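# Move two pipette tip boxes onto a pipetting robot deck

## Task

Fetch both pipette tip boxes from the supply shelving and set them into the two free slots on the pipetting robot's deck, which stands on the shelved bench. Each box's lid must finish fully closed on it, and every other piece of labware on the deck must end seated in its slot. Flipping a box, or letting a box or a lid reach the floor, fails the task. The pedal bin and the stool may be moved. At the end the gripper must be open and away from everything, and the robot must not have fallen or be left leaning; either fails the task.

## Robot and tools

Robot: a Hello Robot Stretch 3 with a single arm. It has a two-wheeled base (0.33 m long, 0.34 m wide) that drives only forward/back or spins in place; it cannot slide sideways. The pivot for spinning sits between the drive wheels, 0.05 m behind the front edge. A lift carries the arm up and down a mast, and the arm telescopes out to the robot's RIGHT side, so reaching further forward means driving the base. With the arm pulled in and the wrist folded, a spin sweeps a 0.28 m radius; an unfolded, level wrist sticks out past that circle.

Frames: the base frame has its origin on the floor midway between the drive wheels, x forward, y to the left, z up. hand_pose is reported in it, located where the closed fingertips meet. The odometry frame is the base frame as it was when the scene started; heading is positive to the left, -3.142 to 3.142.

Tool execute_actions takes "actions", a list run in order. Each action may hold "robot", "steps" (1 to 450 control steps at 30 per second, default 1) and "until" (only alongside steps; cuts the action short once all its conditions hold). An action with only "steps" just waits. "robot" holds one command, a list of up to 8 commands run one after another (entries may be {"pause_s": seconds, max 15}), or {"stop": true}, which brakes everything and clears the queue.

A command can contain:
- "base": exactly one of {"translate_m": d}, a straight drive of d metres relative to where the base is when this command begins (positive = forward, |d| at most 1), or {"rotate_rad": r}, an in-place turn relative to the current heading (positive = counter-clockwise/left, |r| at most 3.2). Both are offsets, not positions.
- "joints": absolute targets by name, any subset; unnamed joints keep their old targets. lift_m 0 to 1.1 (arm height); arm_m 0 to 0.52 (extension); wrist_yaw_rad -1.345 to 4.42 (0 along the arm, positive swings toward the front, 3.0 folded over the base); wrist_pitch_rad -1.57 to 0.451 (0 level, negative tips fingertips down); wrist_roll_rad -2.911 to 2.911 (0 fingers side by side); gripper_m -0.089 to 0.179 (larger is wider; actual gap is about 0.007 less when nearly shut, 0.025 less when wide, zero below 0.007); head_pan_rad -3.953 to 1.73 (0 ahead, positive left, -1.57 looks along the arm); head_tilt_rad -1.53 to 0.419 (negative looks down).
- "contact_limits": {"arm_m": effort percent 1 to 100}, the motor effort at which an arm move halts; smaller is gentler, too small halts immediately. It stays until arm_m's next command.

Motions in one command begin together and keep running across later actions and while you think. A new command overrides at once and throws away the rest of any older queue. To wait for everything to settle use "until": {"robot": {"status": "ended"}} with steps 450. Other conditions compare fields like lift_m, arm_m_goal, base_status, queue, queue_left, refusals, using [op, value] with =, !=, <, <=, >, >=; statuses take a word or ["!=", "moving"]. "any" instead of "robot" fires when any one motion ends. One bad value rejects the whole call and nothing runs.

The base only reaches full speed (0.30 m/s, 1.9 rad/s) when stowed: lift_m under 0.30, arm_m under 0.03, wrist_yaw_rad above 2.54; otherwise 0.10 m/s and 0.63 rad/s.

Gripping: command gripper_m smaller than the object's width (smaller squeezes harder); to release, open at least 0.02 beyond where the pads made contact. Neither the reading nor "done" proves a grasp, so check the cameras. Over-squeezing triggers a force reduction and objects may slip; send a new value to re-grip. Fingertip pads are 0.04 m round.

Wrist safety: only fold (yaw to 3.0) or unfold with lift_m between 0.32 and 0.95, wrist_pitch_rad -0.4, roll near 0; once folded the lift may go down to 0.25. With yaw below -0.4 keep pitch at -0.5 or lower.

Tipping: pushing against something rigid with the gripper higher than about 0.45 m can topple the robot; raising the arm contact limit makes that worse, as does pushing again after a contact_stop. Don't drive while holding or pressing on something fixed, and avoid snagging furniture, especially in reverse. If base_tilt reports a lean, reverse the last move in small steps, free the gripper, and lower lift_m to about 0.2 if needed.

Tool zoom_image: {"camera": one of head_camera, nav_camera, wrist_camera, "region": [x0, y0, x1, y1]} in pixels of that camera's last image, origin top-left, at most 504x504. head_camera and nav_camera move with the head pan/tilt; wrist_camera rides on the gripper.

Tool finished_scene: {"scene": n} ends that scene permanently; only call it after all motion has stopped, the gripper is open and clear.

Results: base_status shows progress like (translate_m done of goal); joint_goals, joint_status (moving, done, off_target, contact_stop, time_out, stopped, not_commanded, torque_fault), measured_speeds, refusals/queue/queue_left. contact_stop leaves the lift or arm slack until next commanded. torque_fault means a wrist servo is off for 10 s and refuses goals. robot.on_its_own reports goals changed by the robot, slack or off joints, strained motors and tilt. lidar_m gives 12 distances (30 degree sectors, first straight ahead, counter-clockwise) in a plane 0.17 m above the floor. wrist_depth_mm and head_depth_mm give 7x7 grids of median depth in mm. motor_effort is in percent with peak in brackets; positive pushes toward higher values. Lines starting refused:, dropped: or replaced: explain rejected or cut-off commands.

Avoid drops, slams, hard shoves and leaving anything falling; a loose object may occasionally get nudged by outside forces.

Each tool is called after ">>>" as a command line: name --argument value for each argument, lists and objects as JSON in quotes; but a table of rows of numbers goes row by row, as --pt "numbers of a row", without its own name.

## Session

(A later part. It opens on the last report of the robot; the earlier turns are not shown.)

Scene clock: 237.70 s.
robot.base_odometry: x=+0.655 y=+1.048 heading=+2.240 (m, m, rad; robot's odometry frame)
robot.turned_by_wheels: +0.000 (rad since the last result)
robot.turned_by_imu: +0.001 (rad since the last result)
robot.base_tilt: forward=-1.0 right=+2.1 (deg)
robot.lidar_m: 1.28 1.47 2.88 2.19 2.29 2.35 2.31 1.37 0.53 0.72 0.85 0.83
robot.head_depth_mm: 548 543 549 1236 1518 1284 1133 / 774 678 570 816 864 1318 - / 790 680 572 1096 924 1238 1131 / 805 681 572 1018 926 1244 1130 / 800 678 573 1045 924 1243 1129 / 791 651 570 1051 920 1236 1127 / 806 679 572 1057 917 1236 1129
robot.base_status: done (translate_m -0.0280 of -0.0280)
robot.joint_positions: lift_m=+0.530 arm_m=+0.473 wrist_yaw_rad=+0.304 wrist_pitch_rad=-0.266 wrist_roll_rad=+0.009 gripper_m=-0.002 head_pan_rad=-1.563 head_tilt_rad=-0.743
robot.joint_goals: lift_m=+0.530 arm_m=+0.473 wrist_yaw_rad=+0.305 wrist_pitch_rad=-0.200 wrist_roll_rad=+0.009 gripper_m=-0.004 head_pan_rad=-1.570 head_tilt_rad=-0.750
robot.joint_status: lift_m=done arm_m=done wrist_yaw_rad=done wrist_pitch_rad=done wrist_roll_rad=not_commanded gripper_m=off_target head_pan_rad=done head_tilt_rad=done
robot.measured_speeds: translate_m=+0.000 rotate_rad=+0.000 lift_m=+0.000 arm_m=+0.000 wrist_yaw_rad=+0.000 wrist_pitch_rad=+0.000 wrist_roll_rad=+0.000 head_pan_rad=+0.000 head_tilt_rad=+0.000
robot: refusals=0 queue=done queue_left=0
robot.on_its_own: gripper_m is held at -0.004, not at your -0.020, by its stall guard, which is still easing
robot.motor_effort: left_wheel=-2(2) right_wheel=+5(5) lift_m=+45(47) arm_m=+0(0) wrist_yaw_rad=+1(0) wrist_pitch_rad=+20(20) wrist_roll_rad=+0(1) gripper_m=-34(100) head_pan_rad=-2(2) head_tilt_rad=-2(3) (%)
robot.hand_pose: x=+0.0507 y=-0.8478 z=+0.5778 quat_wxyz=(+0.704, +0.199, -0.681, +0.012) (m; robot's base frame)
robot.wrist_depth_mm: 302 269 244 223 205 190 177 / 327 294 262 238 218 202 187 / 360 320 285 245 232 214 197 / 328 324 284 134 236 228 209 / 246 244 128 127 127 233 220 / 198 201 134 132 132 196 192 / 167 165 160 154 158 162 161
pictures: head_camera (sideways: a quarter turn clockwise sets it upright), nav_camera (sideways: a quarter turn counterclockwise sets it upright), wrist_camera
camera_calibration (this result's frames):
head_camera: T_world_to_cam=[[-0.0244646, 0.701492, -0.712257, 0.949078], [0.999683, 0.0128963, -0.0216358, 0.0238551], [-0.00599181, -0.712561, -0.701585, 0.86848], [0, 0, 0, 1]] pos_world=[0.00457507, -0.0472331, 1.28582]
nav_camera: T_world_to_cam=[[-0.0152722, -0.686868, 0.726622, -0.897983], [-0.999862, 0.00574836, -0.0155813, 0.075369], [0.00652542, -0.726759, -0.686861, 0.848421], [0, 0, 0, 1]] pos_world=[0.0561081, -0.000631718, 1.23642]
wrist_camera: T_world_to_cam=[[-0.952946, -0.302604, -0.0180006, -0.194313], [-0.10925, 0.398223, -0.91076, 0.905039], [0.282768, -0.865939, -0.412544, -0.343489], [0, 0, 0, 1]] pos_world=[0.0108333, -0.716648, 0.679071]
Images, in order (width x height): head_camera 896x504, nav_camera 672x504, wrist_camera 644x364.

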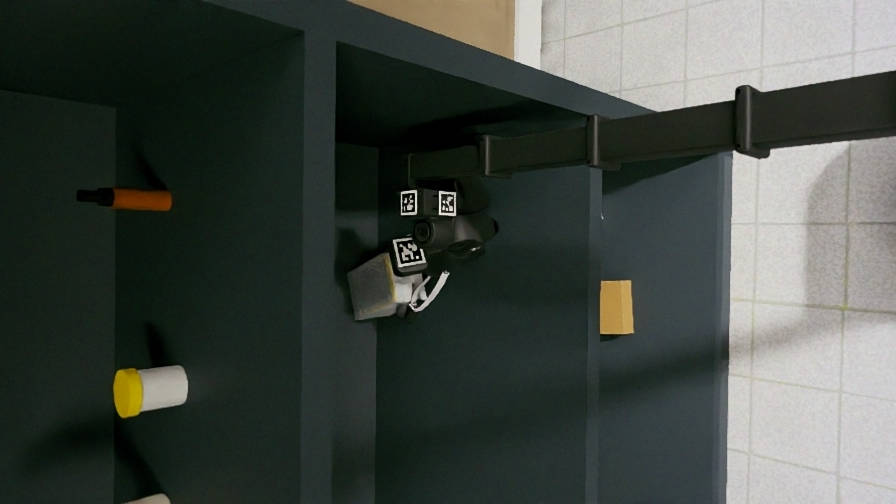

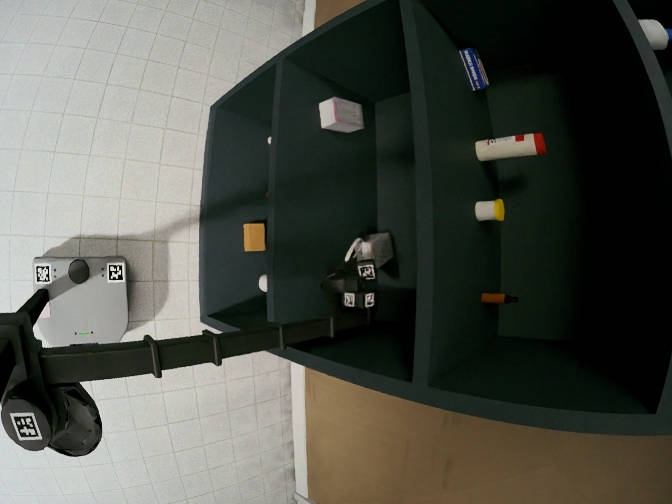

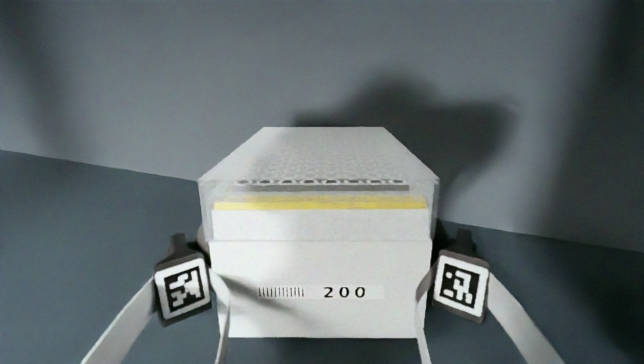

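>>> execute_actions --actions '[{"robot": [{"joints": {"lift_m": 0.55}}], "steps": 450, "until": {"robot": {"status": "ended"}}}, {"steps": 30}]'

Scene clock: 241.97 s.
robot.base_odometry: x=+0.655 y=+1.048 heading=+2.240 (m, m, rad; robot's odometry frame)
robot.turned_by_wheels: +0.000 (rad since the last result)
robot.turned_by_imu: +0.000 (rad since the last result)
robot.base_tilt: forward=-1.1 right=+1.8 (deg)
robot.lidar_m: 1.28 1.47 2.87 2.19 2.29 2.35 2.30 1.37 0.53 0.72 0.85 0.83
robot.head_depth_mm: 548 542 549 1245 1510 1293 1124 / 774 680 571 817 865 1302 - / 787 680 572 - 915 1244 1136 / 805 681 570 994 918 1238 1135 / 803 679 572 1037 922 1247 1130 / 796 655 574 1053 923 1236 1134 / 809 685 573 1053 921 1243 1135
robot.base_status: done (translate_m -0.0280 of -0.0280)
robot.joint_positions: lift_m=+0.550 arm_m=+0.473 wrist_yaw_rad=+0.305 wrist_pitch_rad=-0.279 wrist_roll_rad=+0.010 gripper_m=+0.020 head_pan_rad=-1.563 head_tilt_rad=-0.743
robot.joint_goals: lift_m=+0.550 arm_m=+0.473 wrist_yaw_rad=+0.305 wrist_pitch_rad=-0.200 wrist_roll_rad=+0.010 gripper_m=+0.018 head_pan_rad=-1.570 head_tilt_rad=-0.750
robot.joint_status: lift_m=done arm_m=done wrist_yaw_rad=done wrist_pitch_rad=done wrist_roll_rad=not_commanded gripper_m=off_target head_pan_rad=done head_tilt_rad=done
robot.measured_speeds: translate_m=+0.000 rotate_rad=+0.000 lift_m=+0.000 arm_m=+0.000 wrist_yaw_rad=+0.000 wrist_pitch_rad=+0.000 wrist_roll_rad=+0.000 head_pan_rad=+0.000 head_tilt_rad=+0.000
robot: refusals=0 queue=done queue_left=0
robot.on_its_own: gripper_m is held at +0.018, not at your -0.020, by its stall guard, which is still easing
robot.motor_effort: left_wheel=-3(3) right_wheel=+8(8) lift_m=+45(49) arm_m=+3(3) wrist_yaw_rad=+0(0) wrist_pitch_rad=+24(24) wrist_roll_rad=+0(0) gripper_m=-28(37) head_pan_rad=-2(3) head_tilt_rad=-1(3) (%)
robot.hand_pose: x=+0.0505 y=-0.8464 z=+0.5947 quat_wxyz=(+0.704, +0.204, -0.680, +0.008) (m; robot's base frame)
robot.wrist_depth_mm: 300 273 246 225 207 191 177 / 332 295 265 240 219 202 187 / 367 323 287 259 234 215 197 / 357 337 303 142 243 228 209 / 272 271 130 130 129 242 225 / 221 230 133 132 133 222 215 / 187 185 174 136 172 181 181
pictures: head_camera (sideways: a quarter turn clockwise sets it upright), nav_camera (sideways: a quarter turn counterclockwise sets it upright), wrist_camera
camera_calibration (this result's frames):
head_camera: T_world_to_cam=[[-0.0244645, 0.701492, -0.712258, 0.949078], [0.999683, 0.0128961, -0.0216358, 0.0238551], [-0.00599198, -0.712561, -0.701585, 0.86848], [0, 0, 0, 1]] pos_world=[0.00457506, -0.0472331, 1.28582]
nav_camera: T_world_to_cam=[[-0.0152724, -0.686868, 0.726622, -0.897984], [-0.999862, 0.0057486, -0.0155813, 0.075369], [0.00652525, -0.72676, -0.686861, 0.84842], [0, 0, 0, 1]] pos_world=[0.0561081, -0.000631741, 1.23642]
wrist_camera: T_world_to_cam=[[-0.952856, -0.302822, -0.0191063, -0.19329], [-0.112005, 0.409558, -0.905382, 0.926436], [0.281995, -0.860558, -0.424168, -0.323747], [0, 0, 0, 1]] pos_world=[0.0108829, -0.716566, 0.697762]
Images, in order (width x height): head_camera 896x504, nav_camera 672x504, wrist_camera 644x364.

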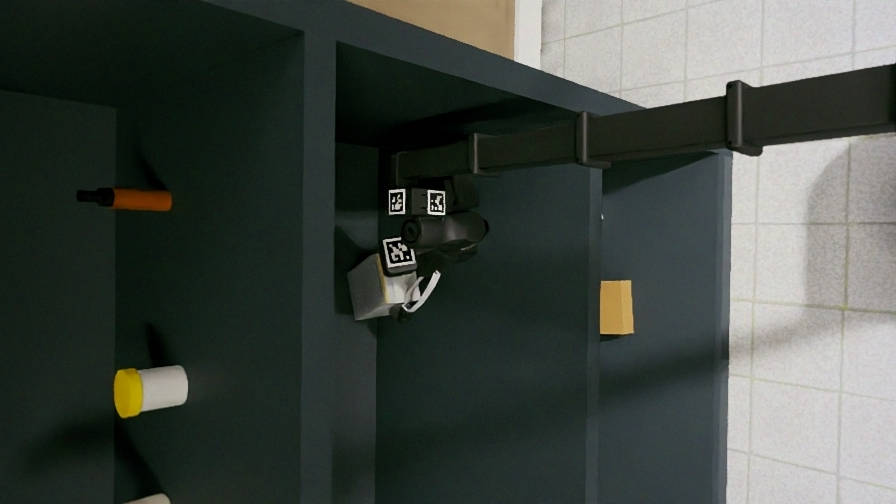

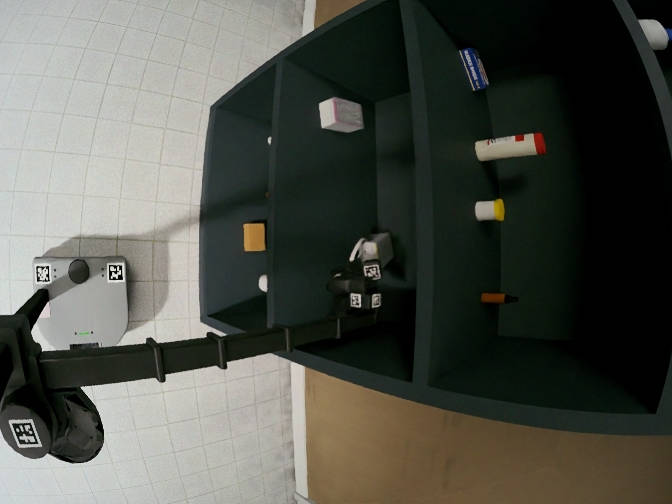

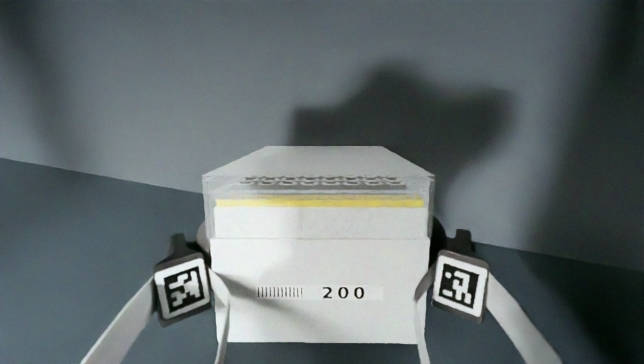

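>>> execute_actions --actions '[{"robot": [{"joints": {"lift_m": 0.499, "gripper_m": 0.04}}, {"joints": {"arm_m": 0.33}}, {"joints": {"arm_m": 0.21, "wrist_yaw_rad": 0.0}, "base": {"translate_m": 0.10}}, {"joints": {"gripper_m": 0.15}}, {"joints": {"arm_m": 0.10}}], "steps": 450, "until": {"robot": {"status": "ended"}}}]'

Scene clock: 333.77 s.
robot.base_odometry: x=+0.593 y=+1.127 heading=+2.240 (m, m, rad; robot's odometry frame)
robot.turned_by_wheels: +0.000 (rad since the last result)
robot.turned_by_imu: +0.002 (rad since the last result)
robot.base_tilt: forward=-0.9 right=+1.9 (deg)
robot.lidar_m: 1.18 1.37 1.74 2.18 2.29 2.45 2.40 1.37 0.58 0.76 0.79 0.76
robot.head_depth_mm: 786 677 570 836 875 1262 1125 / 803 680 574 1054 919 1225 - / 805 680 572 1049 923 1266 1095 / 806 680 572 1052 895 1244 1133 / 809 663 572 1058 920 1244 1134 / 794 681 571 1055 917 1241 1127 / 659 682 571 1021 924 1242 1130
robot.base_status: done (translate_m +0.1000 of +0.1000)
robot.joint_positions: lift_m=+0.499 arm_m=+0.100 wrist_yaw_rad=+0.000 wrist_pitch_rad=-0.219 wrist_roll_rad=+0.010 gripper_m=+0.150 head_pan_rad=-1.563 head_tilt_rad=-0.743
robot.joint_goals: lift_m=+0.499 arm_m=+0.100 wrist_yaw_rad=+0.000 wrist_pitch_rad=-0.200 wrist_roll_rad=+0.010 gripper_m=+0.150 head_pan_rad=-1.570 head_tilt_rad=-0.750
robot.joint_status: lift_m=done arm_m=done wrist_yaw_rad=done wrist_pitch_rad=done wrist_roll_rad=not_commanded gripper_m=done head_pan_rad=done head_tilt_rad=done
robot.measured_speeds: translate_m=+0.000 rotate_rad=+0.000 lift_m=+0.000 arm_m=+0.000 wrist_yaw_rad=+0.000 wrist_pitch_rad=+0.000 wrist_roll_rad=+0.000 head_pan_rad=+0.000 head_tilt_rad=+0.000
robot: refusals=0 queue=done queue_left=0
robot.motor_effort: left_wheel=-1(6) right_wheel=+1(7) lift_m=+31(45) arm_m=-6(7) wrist_yaw_rad=+0(6) wrist_pitch_rad=+6(23) wrist_roll_rad=+0(0) gripper_m=+0(94) head_pan_rad=-2(2) head_tilt_rad=-2(3) (%)
robot.hand_pose: x=-0.0216 y=-0.4902 z=+0.5587 quat_wxyz=(+0.700, +0.077, -0.706, -0.078) (m; robot's base frame)
robot.wrist_depth_mm: 558 554 553 542 541 490 324 / 594 582 582 561 580 500 327 / 435 466 465 229 450 432 326 / 309 303 297 237 296 289 288 / 223 233 221 219 216 226 214 / 192 - 191 188 187 - 184 / 624 707 705 678 654 504 296
pictures: head_camera (sideways: a quarter turn clockwise sets it upright), nav_camera (sideways: a quarter turn counterclockwise sets it upright), wrist_camera
camera_calibration (this result's frames):
head_camera: T_world_to_cam=[[-0.0244646, 0.701492, -0.712257, 0.949078], [0.999683, 0.0128962, -0.0216358, 0.0238551], [-0.0059919, -0.712561, -0.701585, 0.86848], [0, 0, 0, 1]] pos_world=[0.00457506, -0.0472331, 1.28582]
nav_camera: T_world_to_cam=[[-0.0152723, -0.686868, 0.726622, -0.897984], [-0.999862, 0.00574848, -0.0155813, 0.075369], [0.00652533, -0.726759, -0.686861, 0.848421], [0, 0, 0, 1]] pos_world=[0.0561081, -0.000631728, 1.23642]
wrist_camera: T_world_to_cam=[[-0.999816, -0.0034787, -0.0188888, -0.00919772], [0.0162681, 0.369392, -0.929131, 0.736262], [0.0102095, -0.929267, -0.369267, -0.0823832], [0, 0, 0, 1]] pos_world=[-0.0203325, -0.348557, 0.653489]
Images, in order (width x height): head_camera 896x504, nav_camera 672x504, wrist_camera 644x364.

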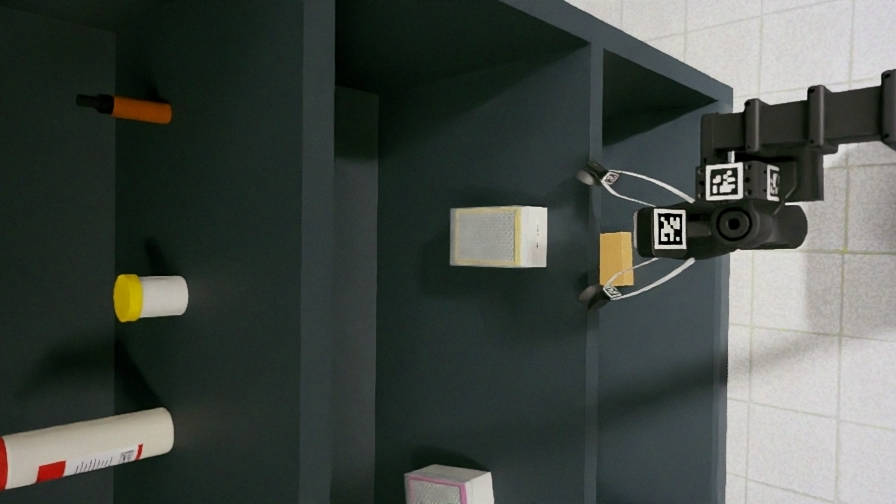

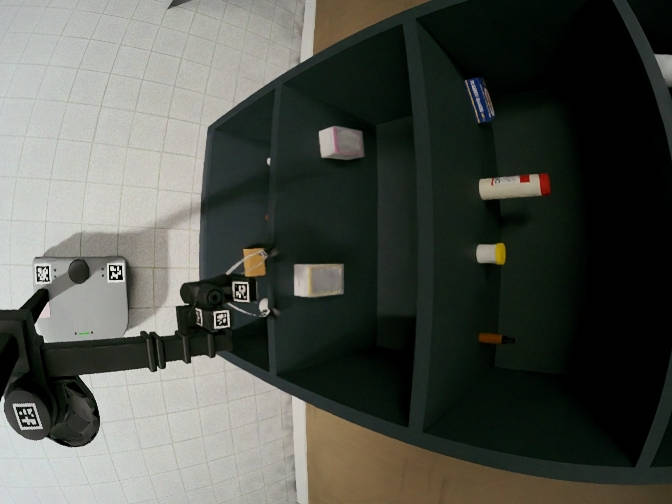

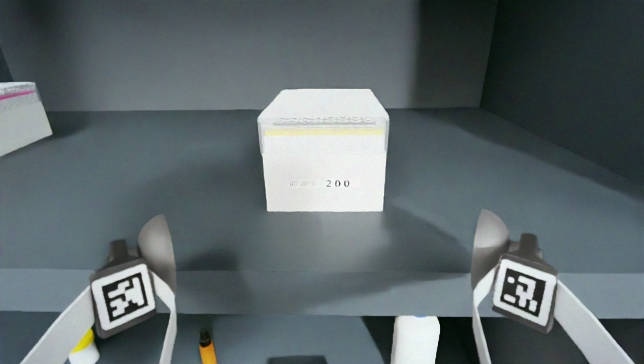

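>>> execute_actions --actions '[{"robot": [{"joints": {"arm_m": 0.02}}, {"joints": {"lift_m": 0.76, "wrist_pitch_rad": -1.5}}], "steps": 450, "until": {"robot": {"status": "ended"}}}]'

Scene clock: 345.10 s.
robot.base_odometry: x=+0.593 y=+1.127 heading=+2.240 (m, m, rad; robot's odometry frame)
robot.turned_by_wheels: +0.000 (rad since the last result)
robot.turned_by_imu: +0.001 (rad since the last result)
robot.base_tilt: forward=-1.0 right=+2.0 (deg)
robot.lidar_m: 1.18 1.37 1.73 2.19 2.29 2.45 2.41 1.37 0.58 0.76 0.79 0.76
robot.head_depth_mm: 786 678 570 839 881 - - / 797 679 570 1054 919 - - / 805 682 572 1053 920 - - / 804 682 573 1054 896 1239 1153 / 805 664 572 1053 919 1237 1151 / 796 680 572 1056 922 1233 1129 / 659 679 572 1027 921 1250 1136
robot.base_status: done (translate_m +0.1000 of +0.1000)
robot.joint_positions: lift_m=+0.760 arm_m=+0.020 wrist_yaw_rad=+0.000 wrist_pitch_rad=-1.493 wrist_roll_rad=+0.010 gripper_m=+0.150 head_pan_rad=-1.563 head_tilt_rad=-0.743
robot.joint_goals: lift_m=+0.760 arm_m=+0.020 wrist_yaw_rad=+0.000 wrist_pitch_rad=-1.500 wrist_roll_rad=+0.010 gripper_m=+0.150 head_pan_rad=-1.570 head_tilt_rad=-0.750
robot.joint_status: lift_m=done arm_m=done wrist_yaw_rad=done wrist_pitch_rad=done wrist_roll_rad=not_commanded gripper_m=done head_pan_rad=done head_tilt_rad=done
robot.measured_speeds: translate_m=+0.000 rotate_rad=+0.000 lift_m=+0.000 arm_m=+0.000 wrist_yaw_rad=+0.000 wrist_pitch_rad=+0.000 wrist_roll_rad=+0.000 head_pan_rad=+0.000 head_tilt_rad=+0.000
robot: refusals=0 queue=done queue_left=0
robot.motor_effort: left_wheel=+0(0) right_wheel=+2(0) lift_m=+43(45) arm_m=-6(6) wrist_yaw_rad=+0(0) wrist_pitch_rad=-1(7) wrist_roll_rad=+0(0) gripper_m=+0(0) head_pan_rad=-2(2) head_tilt_rad=-2(2) (%)
robot.hand_pose: x=-0.0216 y=-0.1612 z=+0.6411 quat_wxyz=(+0.516, +0.478, -0.521, -0.483) (m; robot's base frame)
robot.wrist_depth_mm: 757 763 765 752 769 750 756 / 762 769 769 777 777 767 772 / 792 792 784 778 808 797 790 / 807 809 806 793 791 803 814 / 815 829 828 - 824 809 810 / 835 - 847 - 852 - 816 / 832 833 842 827 856 857 813
pictures: head_camera (sideways: a quarter turn clockwise sets it upright), nav_camera (sideways: a quarter turn counterclockwise sets it upright), wrist_camera
camera_calibration (this result's frames):
head_camera: T_world_to_cam=[[-0.0244646, 0.701492, -0.712257, 0.949078], [0.999683, 0.0128962, -0.0216358, 0.0238551], [-0.0059919, -0.712561, -0.701585, 0.86848], [0, 0, 0, 1]] pos_world=[0.00457506, -0.0472331, 1.28582]
nav_camera: T_world_to_cam=[[-0.0152723, -0.686868, 0.726622, -0.897983], [-0.999862, 0.00574848, -0.0155813, 0.075369], [0.00652533, -0.726759, -0.686861, 0.848421], [0, 0, 0, 1]] pos_world=[0.0561081, -0.000631724, 1.23642]
wrist_camera: T_world_to_cam=[[-0.999798, 0.018134, -0.0087216, -0.00956044], [0.0173647, 0.99653, 0.0813997, 0.144502], [0.0101674, 0.0812318, -0.996643, 0.818911], [0, 0, 0, 1]] pos_world=[-0.020394, -0.210349, 0.804317]
Images, in order (width x height): head_camera 896x504, nav_camera 672x504, wrist_camera 644x364.

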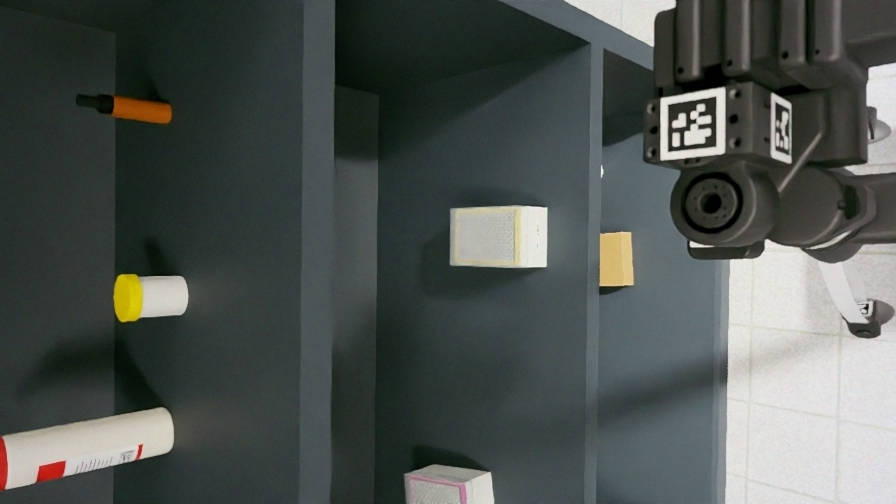

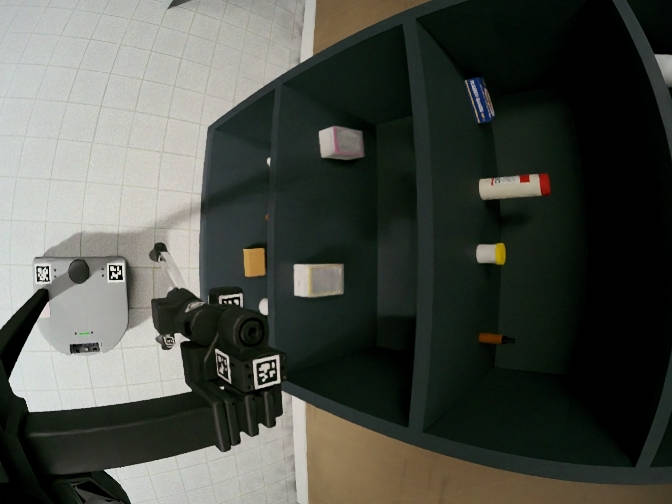

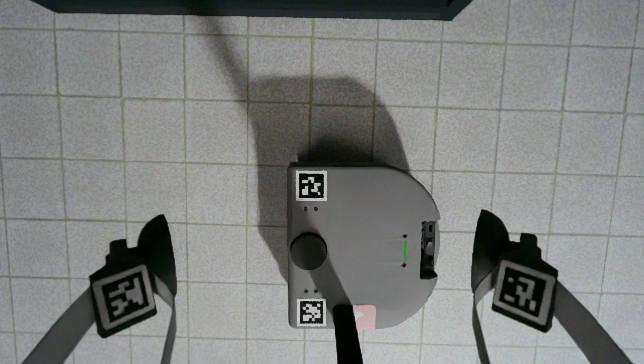

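>>> execute_actions --actions '[{"robot": [{"joints": {"lift_m": 0.675, "wrist_pitch_rad": -0.85}}, {"joints": {"arm_m": 0.30}, "contact_limits": {"arm_m": 20}}], "steps": 450, "until": {"robot": {"status": "ended"}}}]'

Scene clock: 366.00 s.
robot.base_odometry: x=+0.593 y=+1.127 heading=+2.240 (m, m, rad; robot's odometry frame)
robot.turned_by_wheels: +0.000 (rad since the last result)
robot.turned_by_imu: +0.001 (rad since the last result)
robot.base_tilt: forward=-1.0 right=+1.8 (deg)
robot.lidar_m: 1.18 1.37 1.73 2.19 2.29 2.45 2.40 1.37 0.57 0.76 0.79 0.76
robot.head_depth_mm: 785 679 571 838 887 1303 - / 799 679 570 1065 - 1224 1130 / 805 679 570 - 895 1238 1130 / 806 676 572 1114 896 1237 1128 / 806 661 571 1052 914 1245 1125 / 792 682 573 1054 921 1232 1123 / 659 681 572 1028 921 1248 1127
robot.base_status: done (translate_m +0.1000 of +0.1000)
robot.joint_positions: lift_m=+0.675 arm_m=+0.300 wrist_yaw_rad=+0.000 wrist_pitch_rad=-0.865 wrist_roll_rad=+0.010 gripper_m=+0.150 head_pan_rad=-1.563 head_tilt_rad=-0.743
robot.joint_goals: lift_m=+0.675 arm_m=+0.300 wrist_yaw_rad=+0.000 wrist_pitch_rad=-0.850 wrist_roll_rad=+0.010 gripper_m=+0.150 head_pan_rad=-1.570 head_tilt_rad=-0.750
robot.joint_status: lift_m=done arm_m=done wrist_yaw_rad=done wrist_pitch_rad=done wrist_roll_rad=not_commanded gripper_m=done head_pan_rad=done head_tilt_rad=done
robot.measured_speeds: translate_m=+0.000 rotate_rad=+0.000 lift_m=+0.000 arm_m=+0.000 wrist_yaw_rad=+0.000 wrist_pitch_rad=+0.000 wrist_roll_rad=+0.000 head_pan_rad=+0.000 head_tilt_rad=+0.000
robot: refusals=0 queue=done queue_left=0
robot.motor_effort: left_wheel=+0(1) right_wheel=+2(1) lift_m=+31(44) arm_m=+5(5) wrist_yaw_rad=+0(0) wrist_pitch_rad=+5(4) wrist_roll_rad=+0(0) gripper_m=+0(0) head_pan_rad=-3(2) head_tilt_rad=-3(2) (%)
robot.contact_limits: arm_m 20 (drawing in: default 32, maximum 52; extending or still: default 43, maximum 70)
robot.hand_pose: x=-0.0217 y=-0.5925 z=+0.6033 quat_wxyz=(+0.639, +0.295, -0.645, -0.298) (m; robot's base frame)
robot.wrist_depth_mm: 362 355 358 356 356 356 320 / 321 317 321 318 317 317 308 / 290 291 287 207 284 286 284 / 264 263 257 188 256 261 259 / 242 247 237 172 236 244 239 / 224 - 216 166 218 - 220 / 207 207 208 207 206 206 206
pictures: head_camera (sideways: a quarter turn clockwise sets it upright), nav_camera (sideways: a quarter turn counterclockwise sets it upright), wrist_camera
camera_calibration (this result's frames):
head_camera: T_world_to_cam=[[-0.0244643, 0.701492, -0.712257, 0.949078], [0.999683, 0.0128958, -0.0216358, 0.0238551], [-0.00599215, -0.712561, -0.701585, 0.86848], [0, 0, 0, 1]] pos_world=[0.00457504, -0.0472331, 1.28582]
nav_camera: T_world_to_cam=[[-0.0152725, -0.686868, 0.726622, -0.897983], [-0.999862, 0.00574884, -0.0155813, 0.075369], [0.00652507, -0.726759, -0.686861, 0.848421], [0, 0, 0, 1]] pos_world=[0.0561081, -0.000631742, 1.23642]
wrist_camera: T_world_to_cam=[[-0.999809, 0.00915942, -0.0172911, -0.00224807], [0.016814, 0.854145, -0.519764, 0.855727], [0.0100083, -0.519955, -0.854135, 0.374048], [0, 0, 0, 1]] pos_world=[-0.0203794, -0.536406, 0.764224]
Images, in order (width x height): head_camera 896x504, nav_camera 672x504, wrist_camera 644x364.

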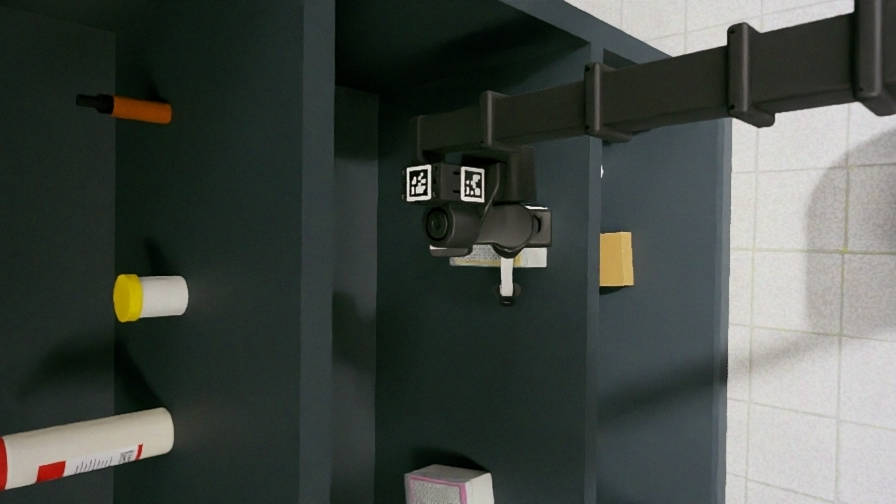

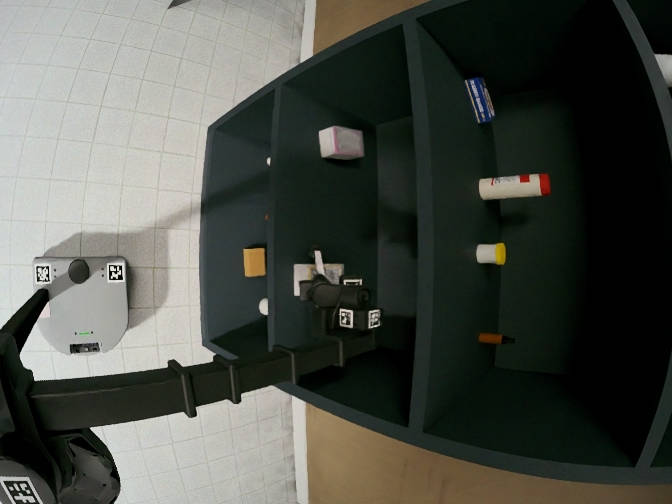

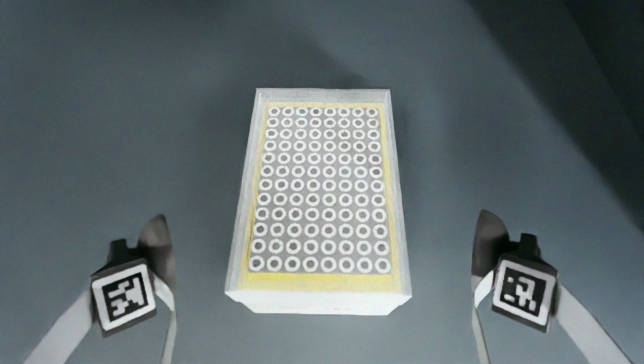

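>>> execute_actions --actions '[{"robot": [{"joints": {"lift_m": 0.669, "arm_m": 0.348}, "contact_limits": {"arm_m": 20}}, {"joints": {"gripper_m": 0.06}}, {"joints": {"lift_m": 0.70}}], "steps": 450, "until": {"robot": {"status": "ended"}}}]'

Scene clock: 373.90 s.
robot.base_odometry: x=+0.593 y=+1.127 heading=+2.240 (m, m, rad; robot's odometry frame)
robot.turned_by_wheels: +0.000 (rad since the last result)
robot.turned_by_imu: +0.001 (rad since the last result)
robot.base_tilt: forward=-1.0 right=+2.0 (deg)
robot.lidar_m: 1.18 1.37 1.74 2.18 2.29 2.45 2.40 1.37 0.57 0.76 0.79 0.76
robot.head_depth_mm: 786 678 570 838 875 1306 - / 802 678 570 1068 - 1241 1132 / 802 680 549 973 920 1233 1129 / 801 679 572 1048 899 1231 1126 / 805 666 573 1053 921 1239 1127 / 793 681 573 1051 921 1238 1122 / 656 679 571 1021 917 1246 1135
robot.base_status: done (translate_m +0.1000 of +0.1000)
robot.joint_positions: lift_m=+0.700 arm_m=+0.348 wrist_yaw_rad=+0.000 wrist_pitch_rad=-0.865 wrist_roll_rad=+0.010 gripper_m=+0.061 head_pan_rad=-1.563 head_tilt_rad=-0.743
robot.joint_goals: lift_m=+0.700 arm_m=+0.348 wrist_yaw_rad=+0.000 wrist_pitch_rad=-0.850 wrist_roll_rad=+0.010 gripper_m=+0.060 head_pan_rad=-1.570 head_tilt_rad=-0.750
robot.joint_status: lift_m=done arm_m=done wrist_yaw_rad=done wrist_pitch_rad=done wrist_roll_rad=not_commanded gripper_m=done head_pan_rad=done head_tilt_rad=done
robot.measured_speeds: translate_m=+0.000 rotate_rad=+0.000 lift_m=+0.000 arm_m=+0.000 wrist_yaw_rad=+0.000 wrist_pitch_rad=+0.000 wrist_roll_rad=+0.000 head_pan_rad=+0.000 head_tilt_rad=+0.000
robot: refusals=0 queue=done queue_left=0
robot.motor_effort: left_wheel=+0(0) right_wheel=+1(1) lift_m=+44(45) arm_m=+4(6) wrist_yaw_rad=+0(0) wrist_pitch_rad=+5(5) wrist_roll_rad=+0(0) gripper_m=-14(100) head_pan_rad=-2(2) head_tilt_rad=-3(3) (%)
robot.contact_limits: arm_m 20 (drawing in: default 32, maximum 52; extending or still: default 43, maximum 70)
robot.hand_pose: x=-0.0216 y=-0.6405 z=+0.6279 quat_wxyz=(+0.639, +0.295, -0.645, -0.298) (m; robot's base frame)
robot.wrist_depth_mm: 392 391 389 384 383 382 327 / 357 355 352 350 350 347 324 / 318 319 321 315 316 316 309 / 290 290 291 288 289 289 290 / 269 266 266 198 261 265 263 / 248 250 217 184 239 245 245 / 231 229 227 171 225 227 229
pictures: head_camera (sideways: a quarter turn clockwise sets it upright), nav_camera (sideways: a quarter turn counterclockwise sets it upright), wrist_camera
camera_calibration (this result's frames):
head_camera: T_world_to_cam=[[-0.0244646, 0.701492, -0.712257, 0.949078], [0.999683, 0.0128963, -0.0216358, 0.0238551], [-0.00599181, -0.712561, -0.701585, 0.86848], [0, 0, 0, 1]] pos_world=[0.00457507, -0.0472331, 1.28582]
nav_camera: T_world_to_cam=[[-0.0152722, -0.686868, 0.726622, -0.897984], [-0.999862, 0.00574836, -0.0155813, 0.075369], [0.00652542, -0.726759, -0.686861, 0.848421], [0, 0, 0, 1]] pos_world=[0.0561081, -0.000631722, 1.23642]
wrist_camera: T_world_to_cam=[[-0.999813, 0.00866019, -0.0172917, -0.0016295], [0.0163887, 0.854109, -0.519836, 0.909525], [0.0102671, -0.520022, -0.854091, 0.369977], [0, 0, 0, 1]] pos_world=[-0.0203337, -0.584422, 0.78877]
Images, in order (width x height): head_camera 896x504, nav_camera 672x504, wrist_camera 644x364.

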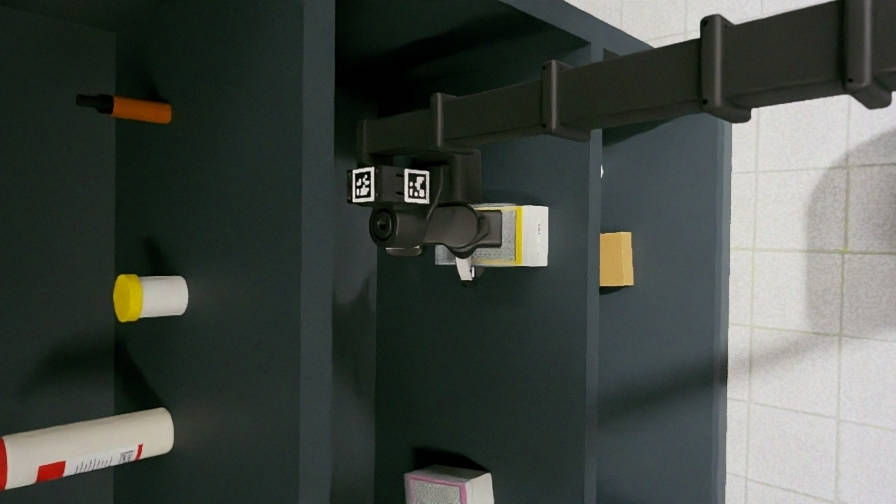

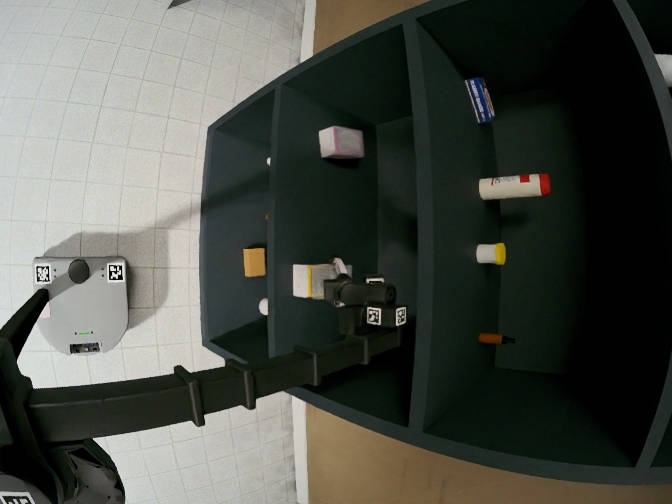

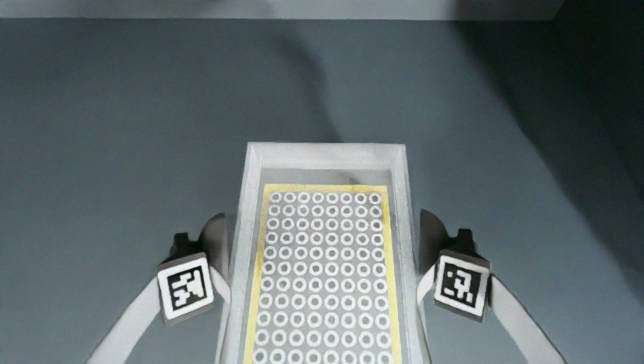

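>>> execute_actions --actions '[{"robot": [{"joints": {"gripper_m": 0.04, "arm_m": 0.0}}, {"joints": {"lift_m": 0.92, "head_tilt_rad": -0.8}, "base": {"translate_m": 0.76}}, {"base": {"rotate_rad": 1.571}}], "steps": 450, "until": {"robot": {"status": "ended"}}}]'

Scene clock: 401.07 s.
robot.base_odometry: x=+0.121 y=+1.723 heading=-2.612 (m, m, rad; robot's odometry frame)
robot.turned_by_wheels: +1.432 (rad since the last result)
robot.turned_by_imu: +1.444 (rad since the last result)
robot.base_tilt: forward=-0.5 right=+2.0 (deg)
robot.lidar_m: 1.32 2.28 2.80 3.18 1.20 0.97 0.54 1.03 0.44 0.43 0.68 0.68
robot.head_depth_mm: 1064 1248 1486 1711 - - 1109 / 1053 1223 1471 732 - - 1112 / 1023 1157 851 715 - - 1114 / 1028 1094 848 709 1421 1245 1114 / 1015 1091 850 698 1384 1265 1115 / 975 1050 825 680 1376 1267 1124 / 958 1084 848 655 1134 1275 1119
robot.base_status: moving (rotate_rad +1.4318 of +1.5710)
robot.joint_positions: lift_m=+0.920 arm_m=+0.000 wrist_yaw_rad=+0.000 wrist_pitch_rad=-0.865 wrist_roll_rad=+0.010 gripper_m=+0.041 head_pan_rad=-1.563 head_tilt_rad=-0.790
robot.joint_goals: lift_m=+0.920 arm_m=+0.000 wrist_yaw_rad=+0.000 wrist_pitch_rad=-0.850 wrist_roll_rad=+0.010 gripper_m=+0.040 head_pan_rad=-1.570 head_tilt_rad=-0.800
robot.joint_status: lift_m=done arm_m=done wrist_yaw_rad=done wrist_pitch_rad=done wrist_roll_rad=not_commanded gripper_m=done head_pan_rad=done head_tilt_rad=done
robot.measured_speeds: translate_m=+0.000 rotate_rad=+0.530 lift_m=+0.000 arm_m=+0.000 wrist_yaw_rad=+0.000 wrist_pitch_rad=+0.000 wrist_roll_rad=+0.000 head_pan_rad=+0.000 head_tilt_rad=+0.000
robot: refusals=0 queue=running queue_left=0
robot.motor_effort: left_wheel=-1(7) right_wheel=+2(9) lift_m=+44(45) arm_m=-6(6) wrist_yaw_rad=+0(1) wrist_pitch_rad=+5(5) wrist_roll_rad=+0(0) gripper_m=-20(93) head_pan_rad=-2(1) head_tilt_rad=-3(8) (%)
robot.hand_pose: x=-0.0216 y=-0.2932 z=+0.8479 quat_wxyz=(+0.639, +0.295, -0.645, -0.298) (m; robot's base frame)
robot.wrist_depth_mm: 350 358 382 383 394 - - / 305 327 344 340 335 - - / 300 306 307 307 306 - - / 283 285 293 292 376 - - / - - - - - - - / 997 967 960 992 946 999 933 / 916 895 911 908 894 899 921
pictures: head_camera (sideways: a quarter turn clockwise sets it upright), nav_camera (sideways: a quarter turn counterclockwise sets it upright), wrist_camera
camera_calibration (this result's frames):
head_camera: T_world_to_cam=[[-0.0247121, 0.734266, -0.678412, 0.904973], [0.999675, 0.0139108, -0.0213586, 0.023493], [-0.00624564, -0.678719, -0.734371, 0.911122], [0, 0, 0, 1]] pos_world=[0.00456902, -0.0464221, 1.28355]
nav_camera: T_world_to_cam=[[-0.0150195, -0.720335, 0.693463, -0.854773], [-0.999867, 0.00646645, -0.0149388, 0.0745316], [0.00627671, -0.693596, -0.720337, 0.891961], [0, 0, 0, 1]] pos_world=[0.0560849, 0.00245524, 1.23638]
wrist_camera: T_world_to_cam=[[-0.999813, 0.00863222, -0.0172856, -0.000843391], [0.0163616, 0.854109, -0.519836, 0.727248], [0.0102765, -0.520022, -0.854091, 0.738482], [0, 0, 0, 1]] pos_world=[-0.0203312, -0.237115, 1.00877]
Images, in order (width x height): head_camera 896x504, nav_camera 672x504, wrist_camera 644x364.

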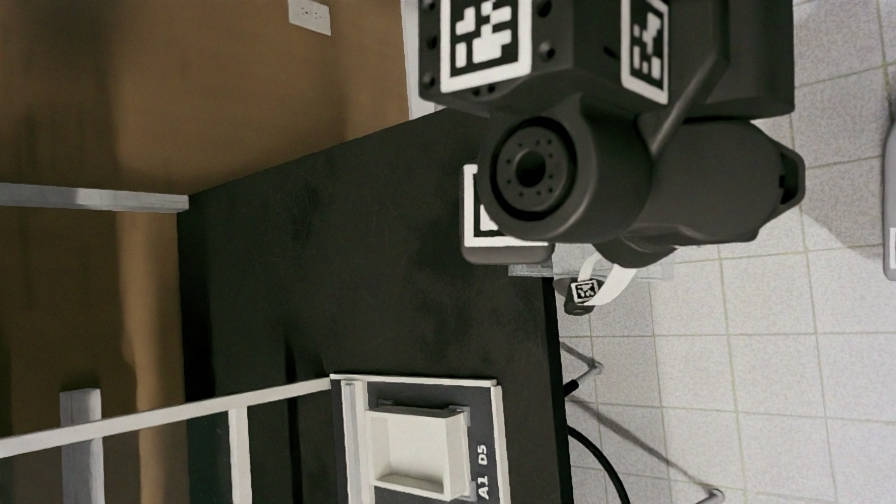

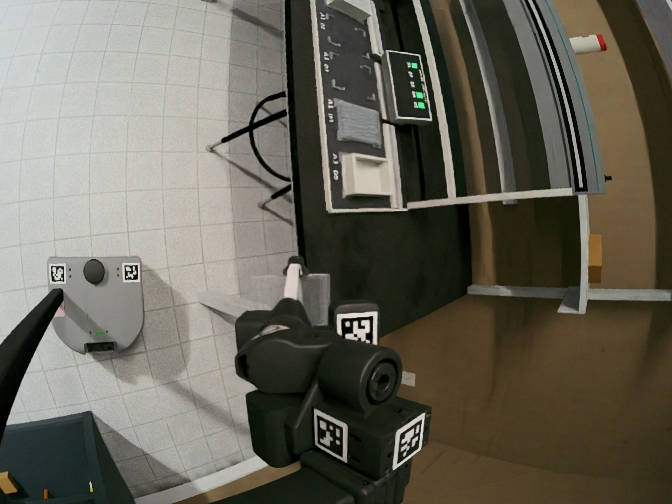

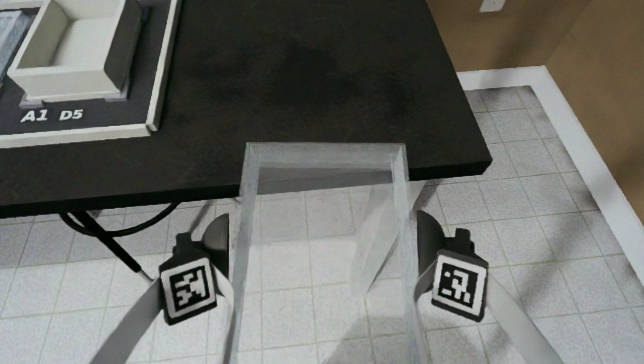

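>>> execute_actions --actions '[{"robot": {"joints": {"head_pan_rad": -1.2}}, "steps": 100, "until": {"robot": {"status": "ended"}}}]'

Scene clock: 403.63 s.
robot.base_odometry: x=+0.121 y=+1.723 heading=-2.473 (m, m, rad; robot's odometry frame)
robot.turned_by_wheels: +0.139 (rad since the last result)
robot.turned_by_imu: +0.140 (rad since the last result)
robot.base_tilt: forward=-1.0 right=+1.8 (deg)
robot.lidar_m: 2.41 2.27 3.23 3.18 1.18 0.54 0.69 1.06 0.43 0.77 0.68 1.32
robot.head_depth_mm: 955 1054 847 697 - - 1076 / 987 1050 824 694 1399 - 1082 / 1029 1091 830 677 1369 1262 1120 / 1073 1091 808 679 1424 1261 1117 / 1114 1052 807 698 1400 1256 1111 / 1218 1053 832 718 1461 1272 1123 / 1274 1047 832 755 1468 1268 1122
robot.base_status: done (rotate_rad +1.5708 of +1.5710)
robot.joint_positions: lift_m=+0.920 arm_m=+0.000 wrist_yaw_rad=+0.000 wrist_pitch_rad=-0.865 wrist_roll_rad=+0.010 gripper_m=+0.041 head_pan_rad=-1.207 head_tilt_rad=-0.790
robot.joint_goals: lift_m=+0.920 arm_m=+0.000 wrist_yaw_rad=+0.000 wrist_pitch_rad=-0.850 wrist_roll_rad=+0.010 gripper_m=+0.040 head_pan_rad=-1.200 head_tilt_rad=-0.800
robot.joint_status: lift_m=done arm_m=done wrist_yaw_rad=done wrist_pitch_rad=done wrist_roll_rad=not_commanded gripper_m=done head_pan_rad=done head_tilt_rad=done
robot.measured_speeds: translate_m=+0.000 rotate_rad=+0.000 lift_m=+0.000 arm_m=+0.000 wrist_yaw_rad=+0.000 wrist_pitch_rad=+0.000 wrist_roll_rad=+0.000 head_pan_rad=+0.000 head_tilt_rad=+0.000
robot: refusals=0 queue=done queue_left=0
robot.motor_effort: left_wheel=-3(3) right_wheel=+4(4) lift_m=+44(44) arm_m=-6(6) wrist_yaw_rad=-1(0) wrist_pitch_rad=+4(5) wrist_roll_rad=+0(0) gripper_m=-20(20) head_pan_rad=+4(18) head_tilt_rad=-3(3) (%)
robot.hand_pose: x=-0.0216 y=-0.2932 z=+0.8479 quat_wxyz=(+0.639, +0.295, -0.645, -0.298) (m; robot's base frame)
robot.wrist_depth_mm: 369 355 369 383 379 401 - / 328 313 329 340 338 347 - / 311 311 311 309 307 305 - / 307 299 291 290 291 288 - / - - - - 705 - - / 973 - - 992 920 963 948 / 902 915 921 887 917 892 898
pictures: head_camera (sideways: a quarter turn clockwise sets it upright), nav_camera (sideways: a quarter turn counterclockwise sets it upright), wrist_camera
camera_calibration (this result's frames):
head_camera: T_world_to_cam=[[-0.279123, 0.679663, -0.678343, 0.906435], [0.932131, 0.36149, -0.021358, 0.0239042], [0.230698, -0.638266, -0.734435, 0.90976], [0, 0, 0, 1]] pos_world=[0.0208454, -0.0440427, 1.28354]
nav_camera: T_world_to_cam=[[0.237028, -0.680456, 0.693395, -0.856222], [-0.939416, -0.342455, -0.0149375, 0.0741611], [0.247621, -0.647846, -0.720403, 0.890574], [0, 0, 0, 1]] pos_world=[0.0520921, 0.0197299, 1.23638]
wrist_camera: T_world_to_cam=[[-0.999813, 0.00863319, -0.0172852, -0.000843719], [0.0163622, 0.854109, -0.519837, 0.727246], [0.0102756, -0.520022, -0.854091, 0.738483], [0, 0, 0, 1]] pos_world=[-0.0203313, -0.237112, 1.00877]
Images, in order (width x height): head_camera 896x504, nav_camera 672x504, wrist_camera 644x364.

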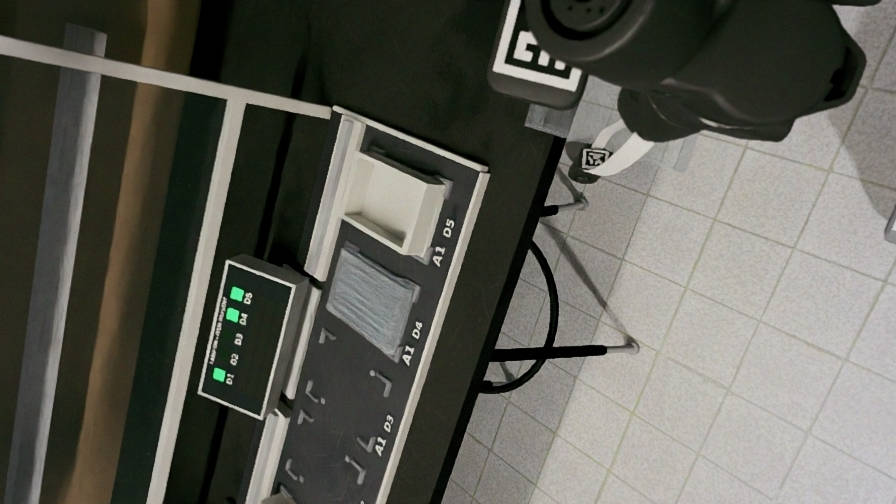

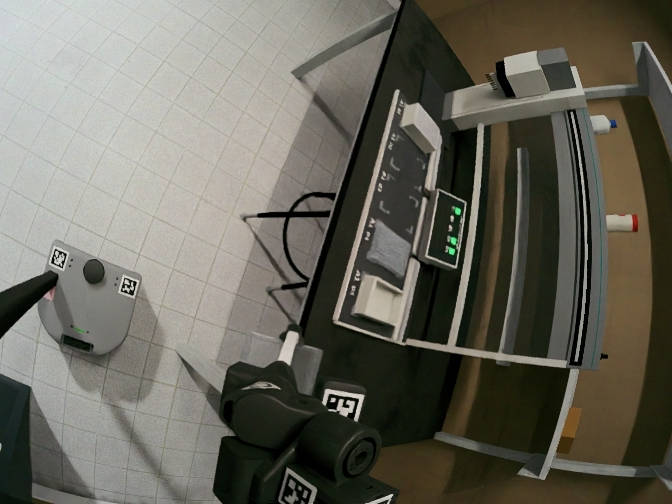

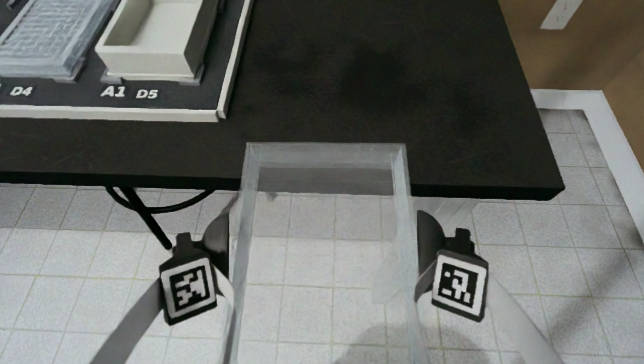

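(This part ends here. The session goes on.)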